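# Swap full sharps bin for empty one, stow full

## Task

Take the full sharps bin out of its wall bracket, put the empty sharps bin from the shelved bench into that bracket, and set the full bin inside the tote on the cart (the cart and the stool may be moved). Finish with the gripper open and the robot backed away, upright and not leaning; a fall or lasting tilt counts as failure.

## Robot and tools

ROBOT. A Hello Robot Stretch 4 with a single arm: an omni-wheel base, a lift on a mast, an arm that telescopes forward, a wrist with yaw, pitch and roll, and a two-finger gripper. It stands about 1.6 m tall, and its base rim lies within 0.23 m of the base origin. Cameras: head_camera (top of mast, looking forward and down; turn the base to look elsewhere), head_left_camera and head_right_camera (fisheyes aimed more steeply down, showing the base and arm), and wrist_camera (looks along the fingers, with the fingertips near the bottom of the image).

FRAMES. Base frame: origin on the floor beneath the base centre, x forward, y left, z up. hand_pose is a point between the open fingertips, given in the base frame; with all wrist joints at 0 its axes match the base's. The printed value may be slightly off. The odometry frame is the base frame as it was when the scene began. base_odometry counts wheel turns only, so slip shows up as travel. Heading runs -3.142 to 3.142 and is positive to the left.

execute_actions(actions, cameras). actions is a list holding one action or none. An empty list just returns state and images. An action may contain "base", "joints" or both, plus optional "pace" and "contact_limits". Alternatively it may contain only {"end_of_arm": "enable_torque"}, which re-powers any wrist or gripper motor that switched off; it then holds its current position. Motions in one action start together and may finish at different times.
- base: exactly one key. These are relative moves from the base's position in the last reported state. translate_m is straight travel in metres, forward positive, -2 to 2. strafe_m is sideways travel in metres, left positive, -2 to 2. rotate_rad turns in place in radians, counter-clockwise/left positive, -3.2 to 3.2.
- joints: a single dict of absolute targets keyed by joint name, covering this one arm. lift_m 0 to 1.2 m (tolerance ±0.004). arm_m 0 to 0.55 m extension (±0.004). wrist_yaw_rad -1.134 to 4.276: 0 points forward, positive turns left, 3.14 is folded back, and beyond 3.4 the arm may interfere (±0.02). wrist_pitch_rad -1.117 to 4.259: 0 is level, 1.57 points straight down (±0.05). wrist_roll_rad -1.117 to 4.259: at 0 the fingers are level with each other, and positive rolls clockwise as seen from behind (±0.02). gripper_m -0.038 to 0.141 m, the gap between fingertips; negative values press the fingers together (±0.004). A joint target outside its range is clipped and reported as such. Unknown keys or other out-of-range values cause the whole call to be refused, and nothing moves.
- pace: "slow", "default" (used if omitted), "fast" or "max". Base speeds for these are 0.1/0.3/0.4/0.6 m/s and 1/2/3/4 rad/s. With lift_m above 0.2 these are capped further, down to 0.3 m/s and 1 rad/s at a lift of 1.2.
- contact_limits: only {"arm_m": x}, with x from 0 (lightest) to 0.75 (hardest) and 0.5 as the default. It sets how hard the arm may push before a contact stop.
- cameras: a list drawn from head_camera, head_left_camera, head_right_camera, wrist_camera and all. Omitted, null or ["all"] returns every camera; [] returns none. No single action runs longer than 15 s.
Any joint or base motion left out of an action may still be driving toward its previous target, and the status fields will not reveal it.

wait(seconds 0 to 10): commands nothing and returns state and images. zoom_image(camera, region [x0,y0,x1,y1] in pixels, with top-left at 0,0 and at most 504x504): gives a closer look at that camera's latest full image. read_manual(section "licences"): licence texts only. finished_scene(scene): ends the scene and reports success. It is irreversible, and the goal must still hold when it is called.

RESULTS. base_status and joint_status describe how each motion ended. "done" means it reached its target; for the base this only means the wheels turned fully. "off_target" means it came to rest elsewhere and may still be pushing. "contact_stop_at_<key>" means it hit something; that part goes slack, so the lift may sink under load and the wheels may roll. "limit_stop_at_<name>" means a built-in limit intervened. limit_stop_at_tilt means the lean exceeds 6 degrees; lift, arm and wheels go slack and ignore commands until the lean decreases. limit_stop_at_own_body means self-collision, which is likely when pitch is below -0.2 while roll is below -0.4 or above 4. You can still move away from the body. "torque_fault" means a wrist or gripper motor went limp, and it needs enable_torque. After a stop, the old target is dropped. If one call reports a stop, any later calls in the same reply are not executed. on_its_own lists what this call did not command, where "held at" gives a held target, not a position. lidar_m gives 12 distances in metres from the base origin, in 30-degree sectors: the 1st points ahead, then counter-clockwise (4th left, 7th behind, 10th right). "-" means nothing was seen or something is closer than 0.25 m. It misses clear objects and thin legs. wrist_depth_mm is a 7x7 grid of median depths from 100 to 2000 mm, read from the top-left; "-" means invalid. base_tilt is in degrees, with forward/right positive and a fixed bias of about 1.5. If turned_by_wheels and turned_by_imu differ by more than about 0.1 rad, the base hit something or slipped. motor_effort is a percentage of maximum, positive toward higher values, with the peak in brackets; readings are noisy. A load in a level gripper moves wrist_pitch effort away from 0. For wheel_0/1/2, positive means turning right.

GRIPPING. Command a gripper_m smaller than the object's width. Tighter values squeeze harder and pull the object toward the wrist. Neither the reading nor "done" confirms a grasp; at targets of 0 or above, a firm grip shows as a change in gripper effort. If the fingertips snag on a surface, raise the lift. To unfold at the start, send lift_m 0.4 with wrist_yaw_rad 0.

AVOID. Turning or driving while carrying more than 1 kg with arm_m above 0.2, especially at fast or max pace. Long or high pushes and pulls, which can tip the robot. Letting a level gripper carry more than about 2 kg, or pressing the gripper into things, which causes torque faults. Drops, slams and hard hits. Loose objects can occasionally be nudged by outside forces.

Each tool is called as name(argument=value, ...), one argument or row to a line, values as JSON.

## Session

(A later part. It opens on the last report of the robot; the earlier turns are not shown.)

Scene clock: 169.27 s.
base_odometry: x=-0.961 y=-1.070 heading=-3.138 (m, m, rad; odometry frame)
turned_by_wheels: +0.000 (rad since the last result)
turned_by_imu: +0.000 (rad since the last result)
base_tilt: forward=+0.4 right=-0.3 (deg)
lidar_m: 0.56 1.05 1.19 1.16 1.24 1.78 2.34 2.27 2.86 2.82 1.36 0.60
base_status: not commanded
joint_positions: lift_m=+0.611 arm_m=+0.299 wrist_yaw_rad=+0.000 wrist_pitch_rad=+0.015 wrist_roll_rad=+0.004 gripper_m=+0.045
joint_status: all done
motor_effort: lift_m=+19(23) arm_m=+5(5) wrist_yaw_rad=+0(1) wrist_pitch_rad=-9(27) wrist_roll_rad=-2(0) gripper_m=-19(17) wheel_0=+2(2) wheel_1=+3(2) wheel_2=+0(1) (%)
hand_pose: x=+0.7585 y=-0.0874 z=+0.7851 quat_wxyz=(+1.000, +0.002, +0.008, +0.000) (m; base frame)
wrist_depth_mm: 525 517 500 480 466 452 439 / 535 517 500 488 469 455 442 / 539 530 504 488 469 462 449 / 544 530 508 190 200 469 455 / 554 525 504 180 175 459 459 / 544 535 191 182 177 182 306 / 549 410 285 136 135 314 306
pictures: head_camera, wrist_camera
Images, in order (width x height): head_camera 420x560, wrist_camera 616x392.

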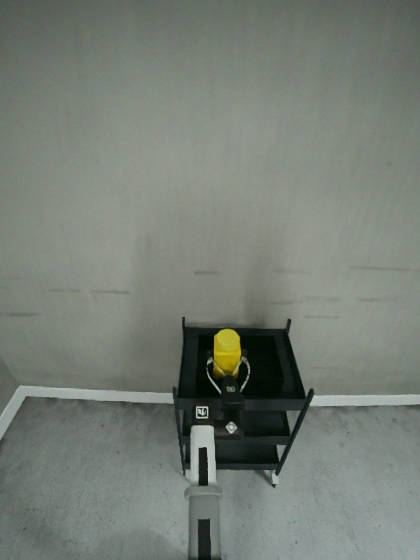

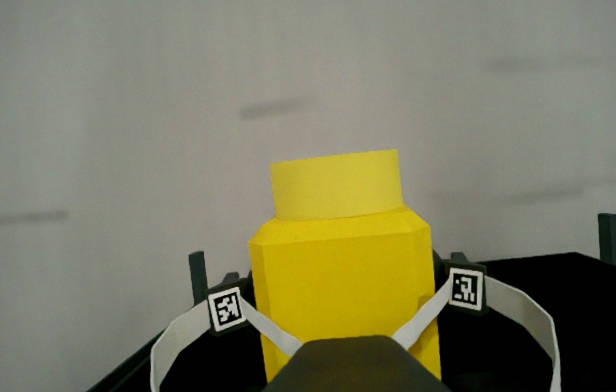

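Contact; release.

execute_actions(
  actions=[
    {"joints":{"gripper_m":0.11}},
  ],
  cameras=["wrist_camera"],
)

execute_actions(
  actions=[
    {"joints":{"lift_m":0.75}},
  ],
  cameras=[],
)

execute_actions(
  actions=[
    {"joints":{"arm_m":0.0,"gripper_m":0.14},"base":{"translate_m":-0.2}},
  ],
  cameras=["head_camera"],
)

execute_actions(
  actions=[
    {"base":{"rotate_rad":-1.6}},
  ],
)

Scene clock: 178.80 s.
base_odometry: x=-0.961 y=-1.070 heading=-3.138 (m, m, rad; odometry frame)
turned_by_wheels: +0.000 (rad since the last result)
turned_by_imu: -0.001 (rad since the last result)
base_tilt: forward=+0.4 right=-0.3 (deg)
lidar_m: 0.58 1.08 1.22 1.12 1.23 1.79 2.37 2.27 2.87 2.82 1.36 0.60
base_status: not commanded
joint_positions: lift_m=+0.611 arm_m=+0.299 wrist_yaw_rad=+0.000 wrist_pitch_rad=+0.014 wrist_roll_rad=+0.004 gripper_m=+0.110
joint_status: all done
motor_effort: lift_m=+19(19) arm_m=+5(5) wrist_yaw_rad=+1(1) wrist_pitch_rad=-7(9) wrist_roll_rad=-1(1) gripper_m=-1(19) wheel_0=+2(2) wheel_1=+3(3) wheel_2=-1(1) (%)
hand_pose: x=+0.7585 y=-0.0874 z=+0.7853 quat_wxyz=(+1.000, +0.002, +0.007, +0.000) (m; base frame)
wrist_depth_mm: 530 512 496 480 469 452 442 / 535 517 500 480 469 455 445 / 535 517 508 492 477 462 449 / 544 525 508 206 216 466 455 / 549 535 512 193 189 307 452 / 549 530 213 193 189 309 306 / 554 421 286 196 187 310 306
pictures: wrist_camera
Images, in order (width x height): wrist_camera 616x392.

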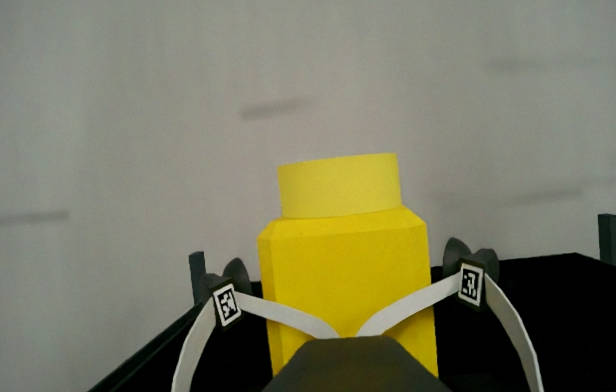

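Scene clock: 180.43 s.
base_odometry: x=-0.961 y=-1.070 heading=-3.138 (m, m, rad; odometry frame)
turned_by_wheels: +0.000 (rad since the last result)
turned_by_imu: +0.000 (rad since the last result)
base_tilt: forward=+0.4 right=-0.3 (deg)
lidar_m: 0.57 1.04 1.19 1.16 1.23 1.74 2.36 2.27 2.86 2.82 1.36 0.62
base_status: not commanded
joint_positions: lift_m=+0.750 arm_m=+0.299 wrist_yaw_rad=+0.000 wrist_pitch_rad=+0.014 wrist_roll_rad=+0.004 gripper_m=+0.110
joint_status: all done
motor_effort: lift_m=+24(25) arm_m=+5(5) wrist_yaw_rad=-1(0) wrist_pitch_rad=-6(7) wrist_roll_rad=-1(0) gripper_m=+1(0) wheel_0=+2(2) wheel_1=+3(2) wheel_2=-1(1) (%)
hand_pose: x=+0.7585 y=-0.0874 z=+0.9239 quat_wxyz=(+1.000, +0.002, +0.007, +0.000) (m; base frame)
wrist_depth_mm: 525 512 496 488 469 455 439 / 535 517 496 488 473 455 439 / 539 521 500 488 473 462 452 / 544 525 504 492 477 462 455 / 549 535 517 500 480 462 455 / 559 535 213 496 480 466 459 / 554 539 517 508 484 473 462
pictures: none
No camera images: the call's "cameras" was empty. Leave "cameras" out to get every camera's image.

Scene clock: 182.50 s.
base_odometry: x=-0.761 y=-1.069 heading=-3.138 (m, m, rad; odometry frame)
turned_by_wheels: +0.000 (rad since the last result)
turned_by_imu: -0.001 (rad since the last result)
base_tilt: forward=+0.3 right=-0.3 (deg)
lidar_m: 0.78 1.27 1.21 1.15 1.23 1.81 2.31 2.06 2.84 2.79 1.63 0.80
base_status: done
joint_positions: lift_m=+0.750 arm_m=+0.003 wrist_yaw_rad=+0.000 wrist_pitch_rad=+0.014 wrist_roll_rad=+0.004 gripper_m=+0.140
joint_status: all done
joint sent to its limit — the command would take arm_m past its lower limit, so that joint was sent only as far as its limit.
motor_effort: lift_m=+23(24) arm_m=-5(7) wrist_yaw_rad=+0(1) wrist_pitch_rad=-6(7) wrist_roll_rad=-2(0) gripper_m=-1(1) wheel_0=-2(7) wheel_1=-3(8) wheel_2=+1(10) (%)
hand_pose: x=+0.4621 y=-0.0875 z=+0.9240 quat_wxyz=(+1.000, +0.002, +0.007, +0.000) (m; base frame)
wrist_depth_mm: 1078 1042 991 960 931 917 891 / 1078 1025 1008 991 976 931 917 / 1098 1060 1008 991 960 946 904 / 1098 1078 1042 1008 976 931 904 / 1098 1078 1042 1008 976 946 891 / 1078 1078 207 699 621 580 931 / 1160 1098 1042 585 559 549 931
pictures: head_camera
Images, in order (width x height): head_camera 420x560.

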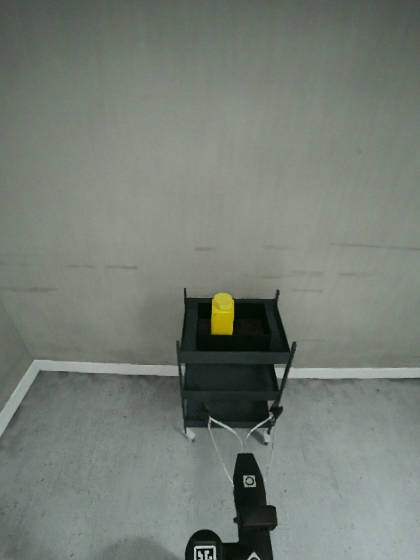

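Scene clock: 184.57 s.
base_odometry: x=-0.761 y=-1.069 heading=+1.545 (m, m, rad; odometry frame)
turned_by_wheels: -1.600 (rad since the last result)
turned_by_imu: -1.573 (rad since the last result)
base_tilt: forward=+0.4 right=-0.3 (deg)
lidar_m: 2.77 1.67 0.82 0.77 1.26 1.21 1.16 1.24 1.66 2.32 2.07 2.84
base_status: done
joint_positions: lift_m=+0.750 arm_m=+0.003 wrist_yaw_rad=+0.000 wrist_pitch_rad=+0.014 wrist_roll_rad=+0.004 gripper_m=+0.140
joint_status: not commanded
motor_effort: lift_m=+23(23) arm_m=-5(5) wrist_yaw_rad=+0(1) wrist_pitch_rad=-5(5) wrist_roll_rad=-2(1) gripper_m=+1(0) wheel_0=+1(7) wheel_1=+3(9) wheel_2=+0(8) (%)
hand_pose: x=+0.4621 y=-0.0874 z=+0.9240 quat_wxyz=(+1.000, +0.002, +0.007, +0.000) (m; base frame)
wrist_depth_mm: 1708 - - - - - - / 1708 - - - - - - / 1661 - - - - - - / 1618 - - - - - - / 1499 - - - - - - / 1576 - 206 - - - - / 1464 - - - 1863 1863 1708
pictures: head_camera, head_left_camera, head_right_camera, wrist_camera
Images, in order (width x height): head_camera 420x560, head_left_camera 420x672, head_right_camera 420x672, wrist_camera 616x392.

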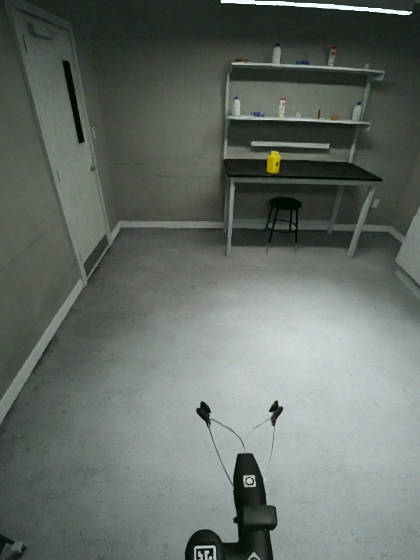

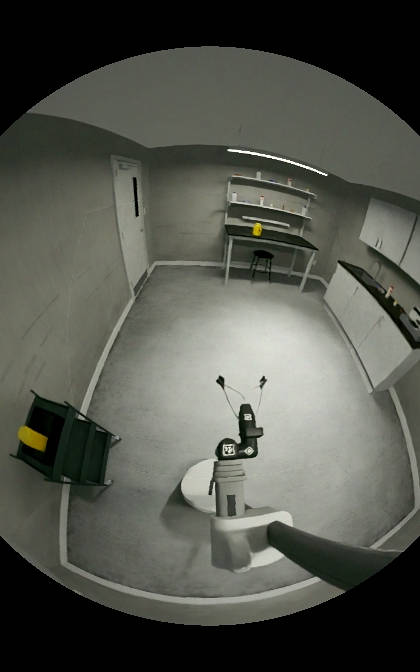

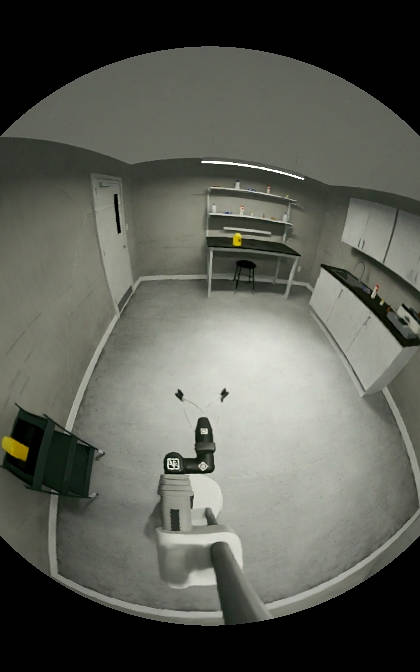

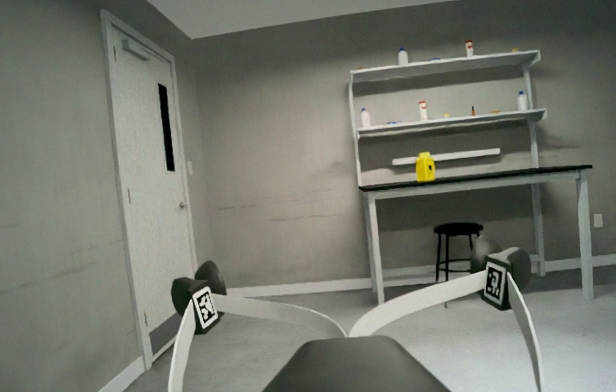

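execute_actions(
  actions=[
    {"base":{"translate_m":1.9},"pace":"max"},
  ],
  cameras=[],
)

execute_actions(
  actions=[
    {"base":{"strafe_m":-0.55},"joints":{"lift_m":0.85},"pace":"max"},
  ],
  cameras=["head_camera","wrist_camera"],
)

Scene clock: 200.17 s.
base_odometry: x=-0.713 y=+0.830 heading=+1.546 (m, m, rad; odometry frame)
turned_by_wheels: +0.000 (rad since the last result)
turned_by_imu: +0.002 (rad since the last result)
base_tilt: forward=+0.3 right=-0.3 (deg)
lidar_m: 1.09 1.47 1.16 1.11 1.18 1.70 3.07 3.24 2.06 1.97 1.18 0.89
base_status: done
joint_positions: lift_m=+0.750 arm_m=+0.003 wrist_yaw_rad=+0.000 wrist_pitch_rad=+0.014 wrist_roll_rad=+0.004 gripper_m=+0.140
joint_status: not commanded
motor_effort: lift_m=+23(23) arm_m=-5(5) wrist_yaw_rad=+1(1) wrist_pitch_rad=-7(5) wrist_roll_rad=+0(2) gripper_m=+2(0) wheel_0=+0(8) wheel_1=+2(6) wheel_2=+1(12) (%)
hand_pose: x=+0.4621 y=-0.0874 z=+0.9240 quat_wxyz=(+1.000, +0.002, +0.007, +0.000) (m; base frame)
wrist_depth_mm: 1576 1537 1499 1430 1397 1160 1118 / 1537 1499 1464 1430 1430 1366 1397 / 1537 1576 1499 1464 1366 1366 1397 / 1499 1537 1464 1499 1397 854 654 / 1537 1576 1537 1499 1430 640 1397 / 1430 1576 206 1499 1430 634 1430 / 1430 1537 1537 1499 1308 1397 1366
pictures: none
No camera images: the call's "cameras" was empty. Leave "cameras" out to get every camera's image.

Scene clock: 202.77 s.
base_odometry: x=-0.163 y=+0.817 heading=+1.546 (m, m, rad; odometry frame)
turned_by_wheels: +0.000 (rad since the last result)
turned_by_imu: -0.001 (rad since the last result)
base_tilt: forward=+0.3 right=-0.2 (deg)
lidar_m: 0.82 0.88 1.69 1.67 1.75 2.05 3.10 2.86 1.48 1.45 1.12 0.81
base_status: done
joint_positions: lift_m=+0.850 arm_m=+0.003 wrist_yaw_rad=+0.000 wrist_pitch_rad=+0.014 wrist_roll_rad=+0.004 gripper_m=+0.140
joint_status: all done
motor_effort: lift_m=+22(26) arm_m=-5(5) wrist_yaw_rad=+0(0) wrist_pitch_rad=-6(6) wrist_roll_rad=-1(1) gripper_m=+1(1) wheel_0=+0(13) wheel_1=+2(11) wheel_2=+0(1) (%)
hand_pose: x=+0.4621 y=-0.0874 z=+1.0242 quat_wxyz=(+1.000, +0.002, +0.007, +0.000) (m; base frame)
wrist_depth_mm: 1499 1499 1499 1366 1366 1366 1366 / 1576 1499 1430 1397 1308 1281 1308 / 1499 1499 1464 1430 1366 1336 1336 / 1537 1537 1499 1397 691 1336 1308 / 1618 1576 1464 931 661 668 654 / 1537 1537 207 621 609 627 1336 / 1661 1618 1537 1336 991 991 1366
pictures: head_camera, wrist_camera
Images, in order (width x height): head_camera 420x560, wrist_camera 616x392.

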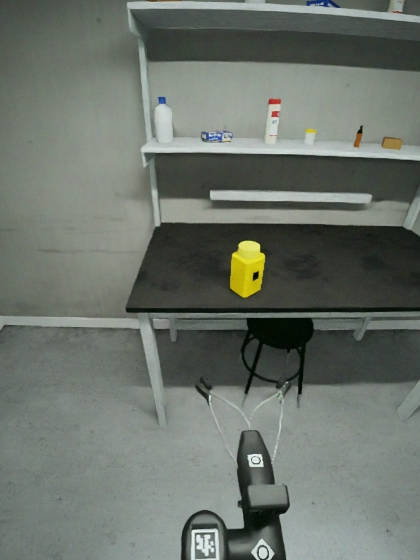

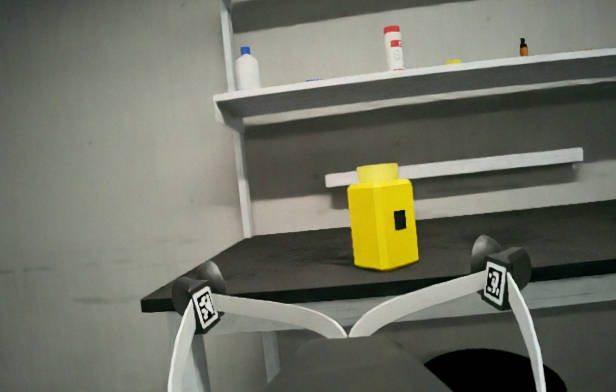

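execute_actions(
  actions=[
    {"base":{"strafe_m":-0.263},"joints":{"lift_m":0.97,"wrist_yaw_rad":0.68,"arm_m":0.2}},
  ],
  cameras=[],
)

execute_actions(
  actions=[
    {"base":{"translate_m":0.3}},
  ],
)

Scene clock: 222.53 s.
base_odometry: x=+0.100 y=+0.810 heading=+1.546 (m, m, rad; odometry frame)
turned_by_wheels: +0.000 (rad since the last result)
turned_by_imu: -0.001 (rad since the last result)
base_tilt: forward=+0.3 right=-0.3 (deg)
lidar_m: 0.82 0.88 1.97 1.93 2.06 2.27 3.11 1.65 1.23 1.18 1.14 0.87
base_status: done
joint_positions: lift_m=+0.970 arm_m=+0.199 wrist_yaw_rad=+0.680 wrist_pitch_rad=+0.014 wrist_roll_rad=+0.004 gripper_m=+0.140
joint_status: all done
motor_effort: lift_m=+23(27) arm_m=+5(5) wrist_yaw_rad=+0(6) wrist_pitch_rad=-5(5) wrist_roll_rad=+0(2) gripper_m=+0(2) wheel_0=+1(10) wheel_1=+0(10) wheel_2=+0(1) (%)
hand_pose: x=+0.6493 y=+0.1134 z=+1.1441 quat_wxyz=(+0.943, -0.001, +0.007, +0.333) (m; base frame)
wrist_depth_mm: 1618 1921 - 1576 1281 1078 960 / 1661 - - 1661 1336 976 878 / 1661 1921 - 1618 1229 1138 991 / 1661 1863 - 1661 1397 1160 960 / 1618 1863 - 1708 1397 473 960 / 1618 1863 206 1618 715 389 387 / 1576 1756 - 597 544 433 389
pictures: none
No camera images: the call's "cameras" was empty. Leave "cameras" out to get every camera's image.

Scene clock: 225.00 s.
base_odometry: x=+0.108 y=+1.110 heading=+1.546 (m, m, rad; odometry frame)
turned_by_wheels: +0.000 (rad since the last result)
turned_by_imu: +0.000 (rad since the last result)
base_tilt: forward=+0.4 right=-0.4 (deg)
lidar_m: 0.51 0.55 1.97 1.88 2.03 2.43 3.44 1.66 1.22 1.19 0.76 0.52
base_status: done
joint_positions: lift_m=+0.970 arm_m=+0.199 wrist_yaw_rad=+0.680 wrist_pitch_rad=+0.014 wrist_roll_rad=+0.004 gripper_m=+0.140
joint_status: not commanded
motor_effort: lift_m=+23(23) arm_m=+5(5) wrist_yaw_rad=+1(1) wrist_pitch_rad=-4(6) wrist_roll_rad=+0(1) gripper_m=+1(1) wheel_0=+3(8) wheel_1=+2(8) wheel_2=-1(11) (%)
hand_pose: x=+0.6494 y=+0.1134 z=+1.1441 quat_wxyz=(+0.943, -0.001, +0.007, +0.333) (m; base frame)
wrist_depth_mm: 1708 1863 1464 1182 931 768 449 / 1708 1921 1618 1182 683 683 699 / 1618 1983 1661 1160 931 831 732 / 1618 1808 1618 1255 946 842 715 / 1576 1863 1661 1281 991 798 732 / 1576 1808 206 1205 732 627 683 / 1618 1863 647 585 186 535 512
pictures: head_camera, head_left_camera, head_right_camera, wrist_camera
Images, in order (width x height): head_camera 420x560, head_left_camera 420x672, head_right_camera 420x672, wrist_camera 616x392.

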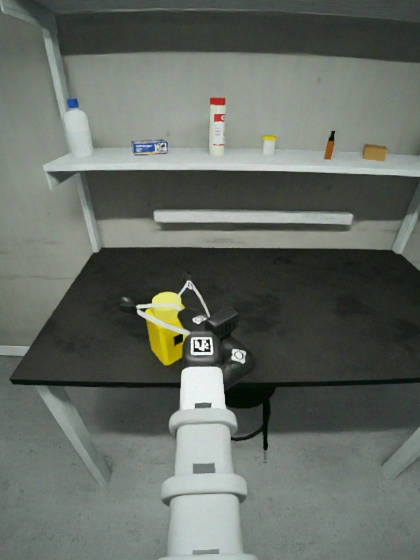

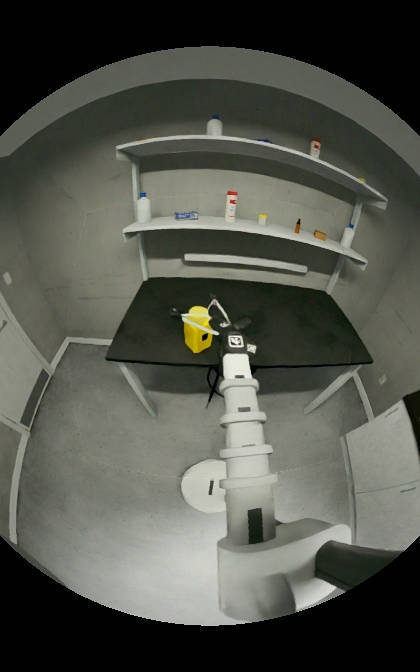

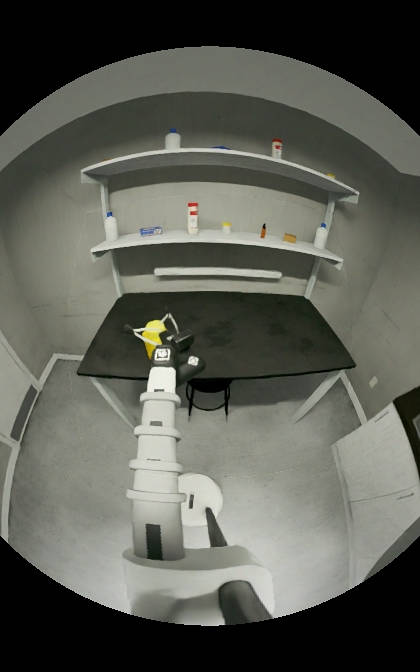

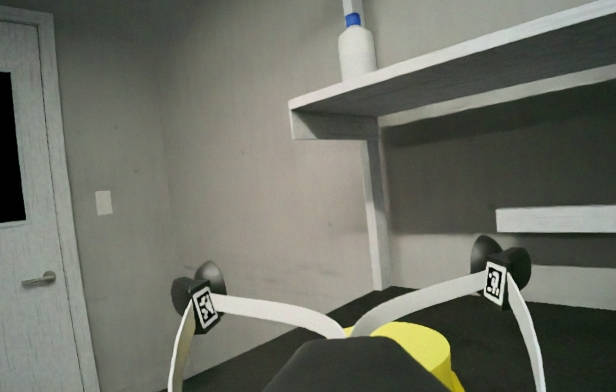

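execute_actions(
  actions=[
    {"base":{"strafe_m":-0.005},"joints":{"arm_m":0.228}},
  ],
  cameras=["wrist_camera"],
)

execute_actions(
  actions=[
    {"joints":{"lift_m":0.905},"pace":"slow"},
  ],
  cameras=["wrist_camera"],
)

Scene clock: 235.73 s.
base_odometry: x=+0.113 y=+1.110 heading=+1.546 (m, m, rad; odometry frame)
turned_by_wheels: +0.000 (rad since the last result)
turned_by_imu: +0.000 (rad since the last result)
base_tilt: forward=+0.4 right=-0.3 (deg)
lidar_m: 0.51 0.58 1.96 1.91 2.06 2.43 3.43 1.67 1.23 1.19 0.70 0.55
base_status: done
joint_positions: lift_m=+0.970 arm_m=+0.227 wrist_yaw_rad=+0.680 wrist_pitch_rad=+0.014 wrist_roll_rad=+0.004 gripper_m=+0.140
joint_status: all done
motor_effort: lift_m=+23(23) arm_m=+5(6) wrist_yaw_rad=+0(0) wrist_pitch_rad=-5(5) wrist_roll_rad=+0(0) gripper_m=+2(1) wheel_0=-2(11) wheel_1=+3(7) wheel_2=+0(0) (%)
hand_pose: x=+0.6773 y=+0.1134 z=+1.1441 quat_wxyz=(+0.943, -0.001, +0.007, +0.333) (m; base frame)
wrist_depth_mm: 1618 1921 1537 1182 931 484 430 / 1708 1921 1499 1118 640 683 683 / 1618 1863 1576 891 946 831 707 / 1618 1863 1576 1205 946 820 699 / 1576 1863 1618 1255 976 715 715 / 1576 1863 206 1138 715 195 715 / 1576 1863 621 392 549 549 512
pictures: wrist_camera
Images, in order (width x height): wrist_camera 616x392.

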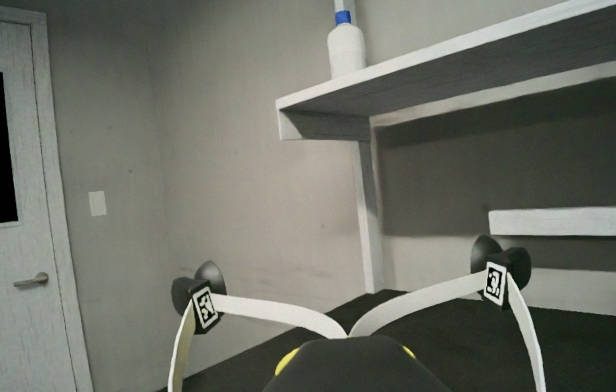

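Scene clock: 237.23 s.
torque_fault: wrist_pitch_rad switched itself off since the last result.
base_odometry: x=+0.113 y=+1.110 heading=+1.546 (m, m, rad; odometry frame)
turned_by_wheels: +0.000 (rad since the last result)
turned_by_imu: +0.000 (rad since the last result)
base_tilt: forward=+0.4 right=-0.3 (deg)
lidar_m: 0.50 0.55 1.97 1.91 2.04 2.43 3.43 1.65 1.24 1.20 0.75 0.54
base_status: not commanded
joint_positions: lift_m=+0.905 arm_m=+0.227 wrist_yaw_rad=+0.680 wrist_pitch_rad=-0.112 wrist_roll_rad=+0.004 gripper_m=+0.140
joint_status: all done
on_its_own: wrist_pitch_rad is off since a torque_fault, until you send "end_of_arm": "enable_torque" (its first target +0.011 is given up)
motor_effort: lift_m=+17(18) arm_m=+5(5) wrist_yaw_rad=+0(0) wrist_pitch_rad=+2(100) wrist_roll_rad=-1(10) gripper_m=+2(0) wheel_0=-3(3) wheel_1=+1(3) wheel_2=-1(1) (%)
hand_pose: x=+0.6760 y=+0.1123 z=+1.1159 quat_wxyz=(+0.941, +0.021, -0.052, +0.333) (m; base frame)
wrist_depth_mm: 1756 1983 1618 1229 976 809 439 / 1661 1921 1618 1229 647 585 615 / 1618 1983 1576 820 917 831 715 / 1618 1863 1708 1229 960 831 723 / 1537 1808 1537 1182 960 699 676 / 1537 1808 206 196 190 715 715 / 1576 1808 1576 164 170 591 544
pictures: wrist_camera
Images, in order (width x height): wrist_camera 616x392.

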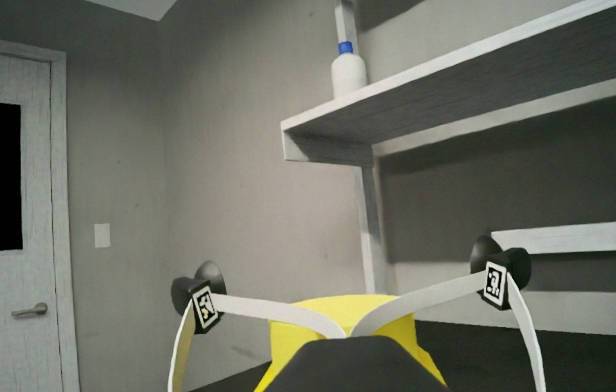

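execute_actions(
  actions=[
    {"end_of_arm":"enable_torque"},
  ],
  cameras=[],
)

execute_actions(
  actions=[
    {"joints":{"lift_m":0.96}},
  ],
  cameras=[],
)

execute_actions(
  actions=[
    {"base":{"strafe_m":-0.038},"joints":{"arm_m":0.18,"wrist_pitch_rad":0.0}},
  ],
  cameras=["wrist_camera"],
)

Scene clock: 246.17 s.
base_odometry: x=+0.113 y=+1.110 heading=+1.546 (m, m, rad; odometry frame)
turned_by_wheels: +0.000 (rad since the last result)
turned_by_imu: +0.000 (rad since the last result)
base_tilt: forward=+0.4 right=-0.3 (deg)
lidar_m: 0.52 0.55 1.99 1.90 2.04 2.46 3.44 1.67 1.23 1.20 0.76 0.52
base_status: not commanded
joint_positions: lift_m=+0.905 arm_m=+0.227 wrist_yaw_rad=+0.680 wrist_pitch_rad=-0.112 wrist_roll_rad=+0.004 gripper_m=+0.140
joint_status: not commanded
end_of_arm: enable_torque: each motor that was off is on again
on_its_own: wrist_pitch_rad is held at -0.112, not at its first target +0.011, since a torque_fault
motor_effort: lift_m=+17(17) arm_m=+4(4) wrist_yaw_rad=+0(0) wrist_pitch_rad=+1(0) wrist_roll_rad=-3(1) gripper_m=+1(1) wheel_0=-3(2) wheel_1=+1(1) wheel_2=-1(0) (%)
hand_pose: x=+0.6760 y=+0.1123 z=+1.1159 quat_wxyz=(+0.941, +0.021, -0.052, +0.333) (m; base frame)
wrist_depth_mm: 1756 - 1661 1229 976 798 442 / 1756 1863 1618 1205 647 591 621 / 1661 1983 1576 809 917 831 723 / 1618 1983 1661 1255 976 831 732 / 1618 1863 1576 1205 976 691 661 / 1576 1863 207 196 190 194 715 / 1576 1756 1537 163 171 591 549
pictures: none
No camera images: the call's "cameras" was empty. Leave "cameras" out to get every camera's image.

Scene clock: 247.30 s.
base_odometry: x=+0.113 y=+1.110 heading=+1.546 (m, m, rad; odometry frame)
turned_by_wheels: +0.000 (rad since the last result)
turned_by_imu: +0.000 (rad since the last result)
base_tilt: forward=+0.3 right=-0.3 (deg)
lidar_m: 0.52 0.56 1.96 1.91 2.06 2.46 3.44 1.66 1.25 1.19 0.74 0.55
base_status: not commanded
joint_positions: lift_m=+0.960 arm_m=+0.227 wrist_yaw_rad=+0.680 wrist_pitch_rad=-0.110 wrist_roll_rad=+0.004 gripper_m=+0.140
joint_status: all done
on_its_own: wrist_pitch_rad is held at -0.112, not at its first target +0.011, since a torque_fault
motor_effort: lift_m=+24(22) arm_m=+4(4) wrist_yaw_rad=-1(0) wrist_pitch_rad=-4(5) wrist_roll_rad=-2(1) gripper_m=-1(1) wheel_0=-3(3) wheel_1=+1(1) wheel_2=-1(1) (%)
hand_pose: x=+0.6760 y=+0.1123 z=+1.1698 quat_wxyz=(+0.941, +0.020, -0.051, +0.333) (m; base frame)
wrist_depth_mm: 1708 1983 1661 1205 976 820 707 / 1661 1921 1576 1255 946 535 480 / 1618 1921 1618 1205 715 778 699 / 1661 1983 1618 1182 960 820 715 / 1618 1863 1576 1255 976 788 699 / 1537 1863 206 1138 917 759 723 / 1537 1756 1576 1281 715 715 683
pictures: none
No camera images: the call's "cameras" was empty. Leave "cameras" out to get every camera's image.

Scene clock: 248.30 s.
base_odometry: x=+0.151 y=+1.109 heading=+1.546 (m, m, rad; odometry frame)
turned_by_wheels: +0.000 (rad since the last result)
turned_by_imu: +0.000 (rad since the last result)
base_tilt: forward=+0.3 right=-0.3 (deg)
lidar_m: 0.50 0.54 0.80 1.96 2.09 2.46 3.47 1.63 1.20 1.14 0.74 0.55
base_status: done
joint_positions: lift_m=+0.960 arm_m=+0.181 wrist_yaw_rad=+0.680 wrist_pitch_rad=+0.002 wrist_roll_rad=+0.004 gripper_m=+0.140
joint_status: all done
motor_effort: lift_m=+24(24) arm_m=-5(5) wrist_yaw_rad=-1(0) wrist_pitch_rad=-5(6) wrist_roll_rad=-1(1) gripper_m=+2(2) wheel_0=+2(9) wheel_1=-2(9) wheel_2=+0(0) (%)
hand_pose: x=+0.6310 y=+0.1134 z=+1.1374 quat_wxyz=(+0.943, +0.002, +0.002, +0.334) (m; base frame)
wrist_depth_mm: 1618 1921 1576 1205 991 798 462 / 1708 1983 1618 1229 715 691 715 / 1708 1983 1661 1138 991 854 750 / 1661 1921 1618 1281 1008 842 723 / 1618 1863 1618 1308 1025 768 750 / 1618 1921 206 276 668 193 683 / 1618 1921 621 233 287 544 508
pictures: wrist_camera
Images, in order (width x height): wrist_camera 616x392.

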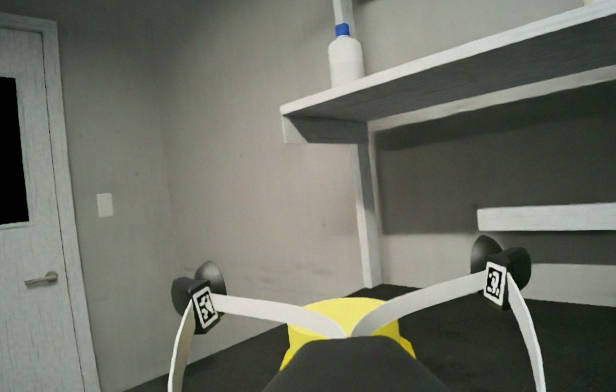

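execute_actions(
  actions=[
    {"joints":{"lift_m":0.915},"pace":"slow"},
  ],
  cameras=["wrist_camera"],
)

Scene clock: 253.03 s.
base_odometry: x=+0.151 y=+1.109 heading=+1.546 (m, m, rad; odometry frame)
turned_by_wheels: +0.000 (rad since the last result)
turned_by_imu: -0.001 (rad since the last result)
base_tilt: forward=+0.4 right=-0.3 (deg)
lidar_m: 0.53 0.55 0.77 1.92 2.09 2.50 3.44 1.59 1.20 1.15 0.74 0.55
base_status: not commanded
joint_positions: lift_m=+0.915 arm_m=+0.181 wrist_yaw_rad=+0.680 wrist_pitch_rad=+0.002 wrist_roll_rad=+0.004 gripper_m=+0.140
joint_status: all done
motor_effort: lift_m=+19(24) arm_m=-5(5) wrist_yaw_rad=-1(0) wrist_pitch_rad=-4(4) wrist_roll_rad=-2(2) gripper_m=+1(1) wheel_0=+2(2) wheel_1=-3(3) wheel_2=+0(0) (%)
hand_pose: x=+0.6310 y=+0.1134 z=+1.0928 quat_wxyz=(+0.943, +0.002, +0.002, +0.334) (m; base frame)
wrist_depth_mm: 1708 1863 1537 1182 917 559 597 / 1661 1983 1618 842 798 798 723 / 1708 1921 1618 1255 991 831 759 / 1618 1921 1661 1281 1008 854 715 / 1661 1863 1708 1182 976 820 750 / 1661 1921 207 219 214 525 580 / 1576 1160 525 213 206 452 427
pictures: wrist_camera
Images, in order (width x height): wrist_camera 616x392.

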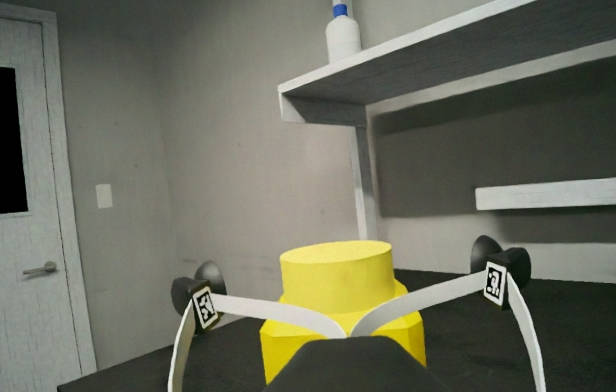

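execute_actions(
  actions=[
    {"joints":{"lift_m":0.86},"pace":"slow"},
  ],
  cameras=["wrist_camera"],
)

Scene clock: 259.00 s.
base_odometry: x=+0.151 y=+1.109 heading=+1.546 (m, m, rad; odometry frame)
turned_by_wheels: +0.000 (rad since the last result)
turned_by_imu: -0.001 (rad since the last result)
base_tilt: forward=+0.4 right=-0.3 (deg)
lidar_m: 0.51 0.56 0.80 1.94 2.06 2.48 3.45 1.63 1.19 1.14 0.76 0.53
base_status: not commanded
joint_positions: lift_m=+0.860 arm_m=+0.181 wrist_yaw_rad=+0.680 wrist_pitch_rad=+0.002 wrist_roll_rad=+0.004 gripper_m=+0.140
joint_status: all done
motor_effort: lift_m=+19(18) arm_m=-5(5) wrist_yaw_rad=-1(0) wrist_pitch_rad=-4(5) wrist_roll_rad=-4(1) gripper_m=+2(2) wheel_0=+2(2) wheel_1=-2(2) wheel_2=+0(0) (%)
hand_pose: x=+0.6310 y=+0.1134 z=+1.0378 quat_wxyz=(+0.943, +0.002, +0.002, +0.334) (m; base frame)
wrist_depth_mm: 1661 1863 1499 1182 683 699 715 / 1618 1921 1576 878 946 831 732 / 1576 1983 1576 1255 976 866 732 / 1708 1863 1708 220 931 878 741 / 1618 1808 1661 212 208 741 732 / 1618 1863 206 211 206 399 449 / 1537 436 402 213 207 345 334
pictures: wrist_camera
Images, in order (width x height): wrist_camera 616x392.

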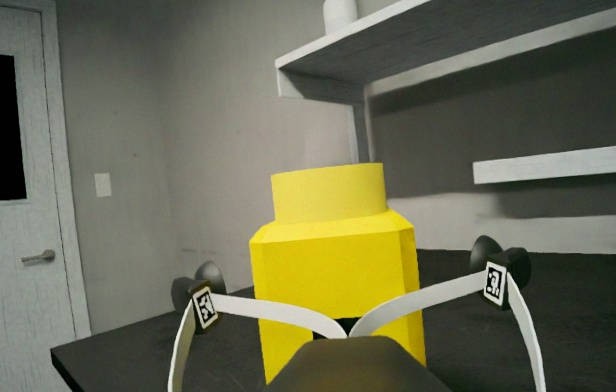

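execute_actions(
  actions=[
    {"base":{"strafe_m":0.017},"joints":{"arm_m":0.19,"lift_m":0.856},"pace":"slow"},
  ],
  cameras=["wrist_camera"],
)

execute_actions(
  actions=[
    {"joints":{"gripper_m":0.05}},
  ],
  cameras=["wrist_camera"],
)

Scene clock: 268.07 s.
base_odometry: x=+0.134 y=+1.109 heading=+1.546 (m, m, rad; odometry frame)
turned_by_wheels: +0.000 (rad since the last result)
turned_by_imu: -0.001 (rad since the last result)
base_tilt: forward=+0.3 right=-0.3 (deg)
lidar_m: 0.53 0.56 0.76 1.91 2.08 2.47 3.46 1.63 1.21 1.16 0.73 0.54
base_status: done
joint_positions: lift_m=+0.856 arm_m=+0.189 wrist_yaw_rad=+0.680 wrist_pitch_rad=+0.002 wrist_roll_rad=+0.004 gripper_m=+0.140
joint_status: all done
motor_effort: lift_m=+18(18) arm_m=+5(5) wrist_yaw_rad=+0(1) wrist_pitch_rad=-5(5) wrist_roll_rad=-1(2) gripper_m=+0(2) wheel_0=-2(7) wheel_1=+2(5) wheel_2=+0(2) (%)
hand_pose: x=+0.6393 y=+0.1134 z=+1.0338 quat_wxyz=(+0.943, +0.002, +0.002, +0.334) (m; base frame)
wrist_depth_mm: 1708 1921 1537 1205 683 707 707 / 1661 1983 1576 878 946 831 732 / 1618 1921 1661 1229 960 842 715 / 1618 1921 1708 204 206 854 741 / 1618 1863 1661 195 190 732 723 / 1661 1921 207 193 190 394 439 / 1025 427 389 195 189 338 324
pictures: wrist_camera
Images, in order (width x height): wrist_camera 616x392.

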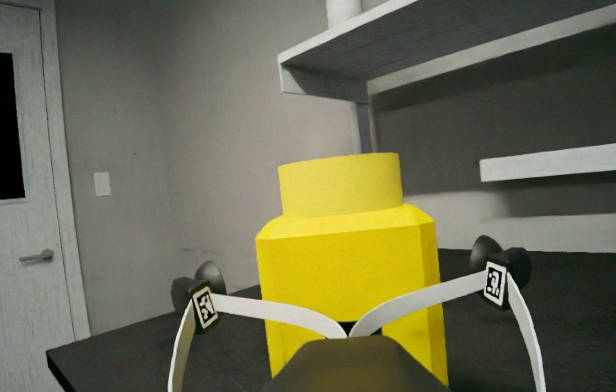

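Scene clock: 269.97 s.
base_odometry: x=+0.134 y=+1.109 heading=+1.546 (m, m, rad; odometry frame)
turned_by_wheels: +0.000 (rad since the last result)
turned_by_imu: +0.000 (rad since the last result)
base_tilt: forward=+0.3 right=-0.3 (deg)
lidar_m: 0.52 0.54 0.77 1.91 2.07 2.46 3.43 1.61 1.21 1.16 0.75 0.50
base_status: not commanded
joint_positions: lift_m=+0.856 arm_m=+0.189 wrist_yaw_rad=+0.680 wrist_pitch_rad=+0.002 wrist_roll_rad=+0.004 gripper_m=+0.050
joint_status: all done
motor_effort: lift_m=+19(18) arm_m=+5(5) wrist_yaw_rad=-1(2) wrist_pitch_rad=-5(5) wrist_roll_rad=-1(2) gripper_m=-18(20) wheel_0=-3(2) wheel_1=+2(2) wheel_2=+0(0) (%)
hand_pose: x=+0.6393 y=+0.1134 z=+1.0338 quat_wxyz=(+0.943, +0.002, +0.002, +0.333) (m; base frame)
wrist_depth_mm: 1708 1808 1537 1229 683 715 715 / 1661 1921 1618 878 931 842 723 / 1661 1921 1618 1229 976 842 715 / 1661 1983 1661 189 193 854 732 / 1618 1921 1756 180 175 788 707 / 1576 1756 189 180 177 184 427 / 1008 407 392 136 132 330 320
pictures: wrist_camera
Images, in order (width x height): wrist_camera 616x392.

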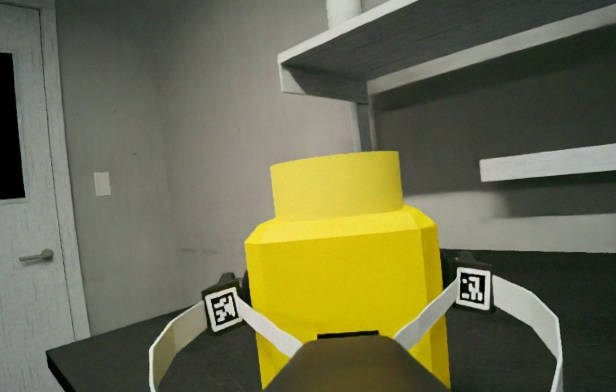

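execute_actions(
  actions=[
    {"joints":{"lift_m":0.9}},
  ],
  cameras=[],
)

execute_actions(
  actions=[
    {"base":{"translate_m":-0.3},"joints":{"arm_m":0.02,"wrist_yaw_rad":0}},
  ],
  cameras=[],
)

execute_actions(
  actions=[
    {"base":{"rotate_rad":3.16}},
  ],
  cameras=[],
)

execute_actions(
  actions=[
    {"base":{"translate_m":1.8},"pace":"fast"},
  ],
  cameras=["head_camera","wrist_camera"],
)

Scene clock: 282.73 s.
base_odometry: x=+0.134 y=+1.109 heading=+1.546 (m, m, rad; odometry frame)
turned_by_wheels: +0.000 (rad since the last result)
turned_by_imu: -0.001 (rad since the last result)
base_tilt: forward=+0.4 right=-0.3 (deg)
lidar_m: 0.54 0.53 0.76 1.92 2.05 2.47 3.45 1.65 1.21 1.16 0.73 0.56
base_status: not commanded
joint_positions: lift_m=+0.900 arm_m=+0.189 wrist_yaw_rad=+0.680 wrist_pitch_rad=+0.004 wrist_roll_rad=+0.004 gripper_m=+0.050
joint_status: all done
motor_effort: lift_m=+24(25) arm_m=+5(5) wrist_yaw_rad=+0(1) wrist_pitch_rad=-10(10) wrist_roll_rad=-3(2) gripper_m=-19(17) wheel_0=-3(2) wheel_1=+2(2) wheel_2=+0(0) (%)
hand_pose: x=+0.6393 y=+0.1134 z=+1.0768 quat_wxyz=(+0.943, +0.001, +0.003, +0.333) (m; base frame)
wrist_depth_mm: 1661 1921 1618 1229 634 603 654 / 1618 1921 1618 820 891 809 723 / 1661 1921 1661 1205 946 866 741 / 1661 1808 1661 190 193 854 699 / 1618 1921 1708 181 176 831 750 / 1576 1863 189 180 176 183 535 / 1618 504 492 136 132 410 394
pictures: none
No camera images: the call's "cameras" was empty. Leave "cameras" out to get every camera's image.

Scene clock: 285.20 s.
base_odometry: x=+0.126 y=+0.809 heading=+1.545 (m, m, rad; odometry frame)
turned_by_wheels: +0.000 (rad since the last result)
turned_by_imu: -0.001 (rad since the last result)
base_tilt: forward=+0.4 right=-0.3 (deg)
lidar_m: 0.40 0.86 2.02 1.96 2.07 2.33 3.13 1.62 1.19 1.16 1.15 0.87
base_status: done
joint_positions: lift_m=+0.900 arm_m=+0.021 wrist_yaw_rad=+0.000 wrist_pitch_rad=+0.004 wrist_roll_rad=+0.004 gripper_m=+0.050
joint_status: all done
motor_effort: lift_m=+24(24) arm_m=-5(6) wrist_yaw_rad=-1(8) wrist_pitch_rad=-11(12) wrist_roll_rad=+0(1) gripper_m=-18(18) wheel_0=-3(6) wheel_1=-1(7) wheel_2=-1(10) (%)
hand_pose: x=+0.4802 y=-0.0874 z=+1.0767 quat_wxyz=(+1.000, +0.002, +0.002, +0.000) (m; base frame)
wrist_depth_mm: 1537 1537 1430 1397 1336 1336 1336 / 1537 1499 1430 1397 1336 1281 1160 / 1499 1537 1464 1430 1366 1336 1281 / 1499 1537 1499 190 193 1366 1308 / 1537 1464 1464 180 176 946 878 / 1576 798 189 181 176 183 591 / 683 661 654 136 132 1336 1281
pictures: none
No camera images: the call's "cameras" was empty. Leave "cameras" out to get every camera's image.

Scene clock: 288.13 s.
base_odometry: x=+0.126 y=+0.809 heading=-1.578 (m, m, rad; odometry frame)
turned_by_wheels: +3.160 (rad since the last result)
turned_by_imu: +3.106 (rad since the last result)
base_tilt: forward=+0.3 right=-0.3 (deg)
lidar_m: 0.41 1.57 1.19 1.10 1.16 0.87 0.80 0.88 2.02 1.97 2.07 2.32
base_status: done
joint_positions: lift_m=+0.900 arm_m=+0.021 wrist_yaw_rad=+0.000 wrist_pitch_rad=+0.004 wrist_roll_rad=+0.004 gripper_m=+0.050
joint_status: not commanded
motor_effort: lift_m=+24(24) arm_m=-5(5) wrist_yaw_rad=+0(1) wrist_pitch_rad=-12(11) wrist_roll_rad=-1(2) gripper_m=-17(17) wheel_0=-2(8) wheel_1=+0(9) wheel_2=-3(9) (%)
hand_pose: x=+0.4803 y=-0.0874 z=+1.0767 quat_wxyz=(+1.000, +0.002, +0.002, +0.000) (m; base frame)
wrist_depth_mm: - - - - - - - / - - - - - - - / - - - - - - - / - - - 190 193 - - / - - - 180 176 - - / - - 189 180 176 182 - / - - - 136 132 - -
pictures: none
No camera images: the call's "cameras" was empty. Leave "cameras" out to get every camera's image.

Scene clock: 294.23 s.
base_odometry: x=+0.113 y=-0.991 heading=-1.578 (m, m, rad; odometry frame)
turned_by_wheels: +0.000 (rad since the last result)
turned_by_imu: +0.002 (rad since the last result)
base_tilt: forward=+0.4 right=-0.3 (deg)
lidar_m: 0.42 1.27 1.73 1.68 1.22 1.63 3.32 2.81 2.12 1.61 1.82 1.35
base_status: done
joint_positions: lift_m=+0.900 arm_m=+0.021 wrist_yaw_rad=+0.000 wrist_pitch_rad=+0.004 wrist_roll_rad=+0.004 gripper_m=+0.050
joint_status: not commanded
motor_effort: lift_m=+24(24) arm_m=-5(5) wrist_yaw_rad=-1(0) wrist_pitch_rad=-12(11) wrist_roll_rad=-1(1) gripper_m=-19(19) wheel_0=+2(8) wheel_1=+2(8) wheel_2=+0(11) (%)
hand_pose: x=+0.4802 y=-0.0874 z=+1.0767 quat_wxyz=(+1.000, +0.002, +0.002, +0.000) (m; base frame)
wrist_depth_mm: 1160 1138 1078 1078 1060 1025 991 / 1160 1160 1118 1060 1060 1025 1008 / 1182 1118 1098 1098 1042 1042 991 / 1160 1138 1118 190 193 1042 1008 / 1182 1138 1118 181 176 1008 991 / 1182 1182 188 180 176 183 1008 / 1229 1138 1118 136 132 1042 1025
pictures: head_camera, wrist_camera
Images, in order (width x height): head_camera 420x560, wrist_camera 616x392.

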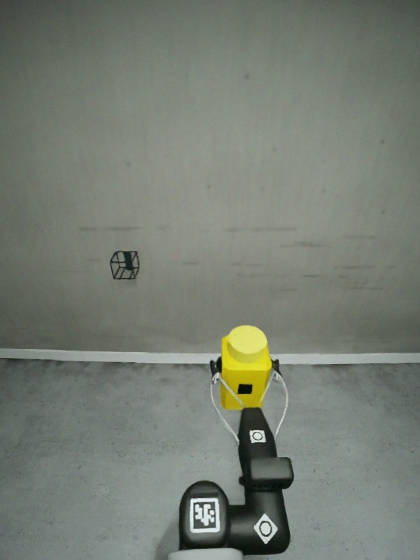

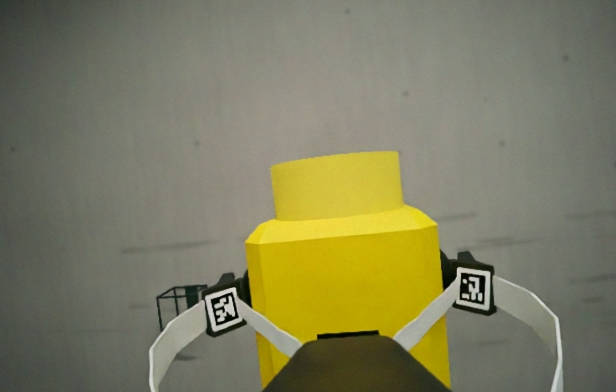

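execute_actions(
  actions=[
    {"base":{"strafe_m":0.49},"pace":"fast"},
  ],
  cameras=[],
)

execute_actions(
  actions=[
    {"base":{"translate_m":0.45},"joints":{"lift_m":0.87}},
  ],
)

Scene clock: 304.73 s.
base_odometry: x=+0.603 y=-0.994 heading=-1.578 (m, m, rad; odometry frame)
turned_by_wheels: +0.000 (rad since the last result)
turned_by_imu: +0.001 (rad since the last result)
base_tilt: forward=+0.3 right=-0.3 (deg)
lidar_m: 0.40 1.40 1.20 1.20 0.81 0.93 2.87 2.86 2.64 2.12 1.84 1.40
base_status: done
joint_positions: lift_m=+0.900 arm_m=+0.021 wrist_yaw_rad=+0.000 wrist_pitch_rad=+0.004 wrist_roll_rad=+0.004 gripper_m=+0.050
joint_status: not commanded
motor_effort: lift_m=+24(24) arm_m=-5(5) wrist_yaw_rad=+1(0) wrist_pitch_rad=-11(11) wrist_roll_rad=-1(1) gripper_m=-18(16) wheel_0=+0(10) wheel_1=-2(11) wheel_2=+0(1) (%)
hand_pose: x=+0.4802 y=-0.0874 z=+1.0767 quat_wxyz=(+1.000, +0.002, +0.002, +0.000) (m; base frame)
wrist_depth_mm: 1182 1138 1118 1098 1060 1025 991 / 1182 1182 1118 1098 1078 1025 1025 / 1205 1160 1118 1098 1060 1025 1008 / 1229 1205 1138 190 192 1042 1025 / 1205 1160 1138 180 176 1025 1042 / 1205 1160 189 180 176 185 1025 / 1229 1182 1138 136 132 1078 1025
pictures: none
No camera images: the call's "cameras" was empty. Leave "cameras" out to get every camera's image.

Scene clock: 307.73 s.
base_odometry: x=+0.600 y=-1.444 heading=-1.578 (m, m, rad; odometry frame)
turned_by_wheels: +0.000 (rad since the last result)
turned_by_imu: +0.000 (rad since the last result)
base_tilt: forward=+0.4 right=-0.3 (deg)
lidar_m: 0.43 0.94 1.18 1.14 1.28 1.14 3.87 3.50 2.22 2.14 1.21 0.93
base_status: done
joint_positions: lift_m=+0.870 arm_m=+0.021 wrist_yaw_rad=+0.000 wrist_pitch_rad=+0.004 wrist_roll_rad=+0.004 gripper_m=+0.050
joint_status: all done
motor_effort: lift_m=+20(22) arm_m=-5(5) wrist_yaw_rad=+2(1) wrist_pitch_rad=-11(12) wrist_roll_rad=-1(2) gripper_m=-16(17) wheel_0=+3(7) wheel_1=+3(6) wheel_2=+0(10) (%)
hand_pose: x=+0.4802 y=-0.0874 z=+1.0471 quat_wxyz=(+1.000, +0.002, +0.002, +0.000) (m; base frame)
wrist_depth_mm: 691 676 661 640 621 603 597 / 699 683 668 640 627 603 591 / 707 691 668 647 627 621 609 / 699 699 668 190 193 615 603 / 715 691 676 180 176 621 603 / 715 707 189 180 176 185 609 / 723 699 676 136 132 627 621
pictures: head_camera, head_left_camera, head_right_camera, wrist_camera
Images, in order (width x height): head_camera 420x560, head_left_camera 420x672, head_right_camera 420x672, wrist_camera 616x392.

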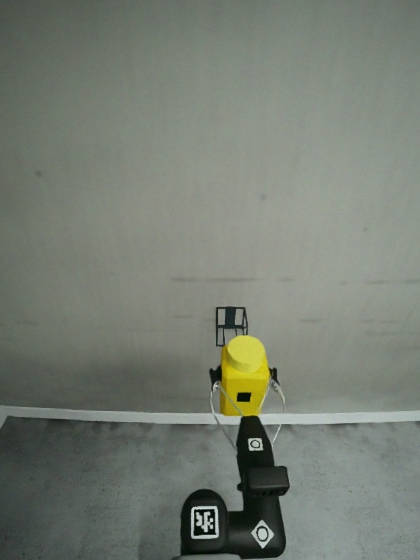

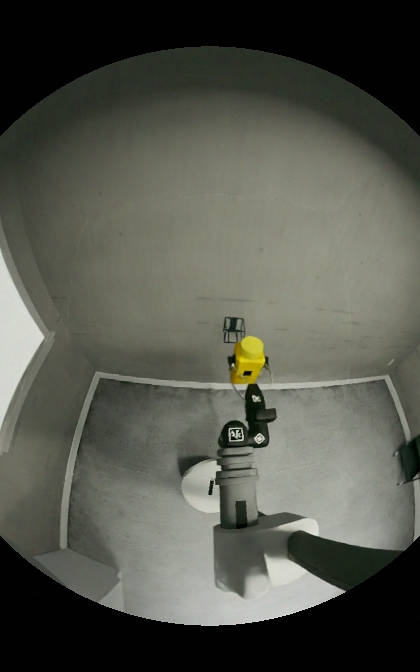

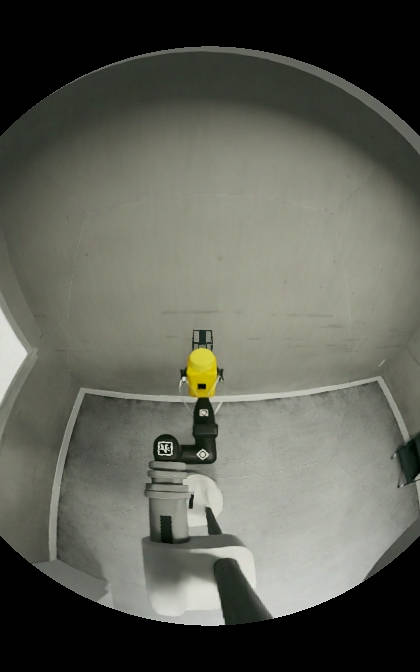

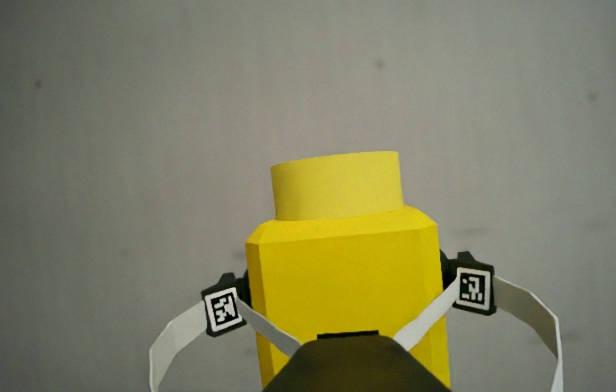

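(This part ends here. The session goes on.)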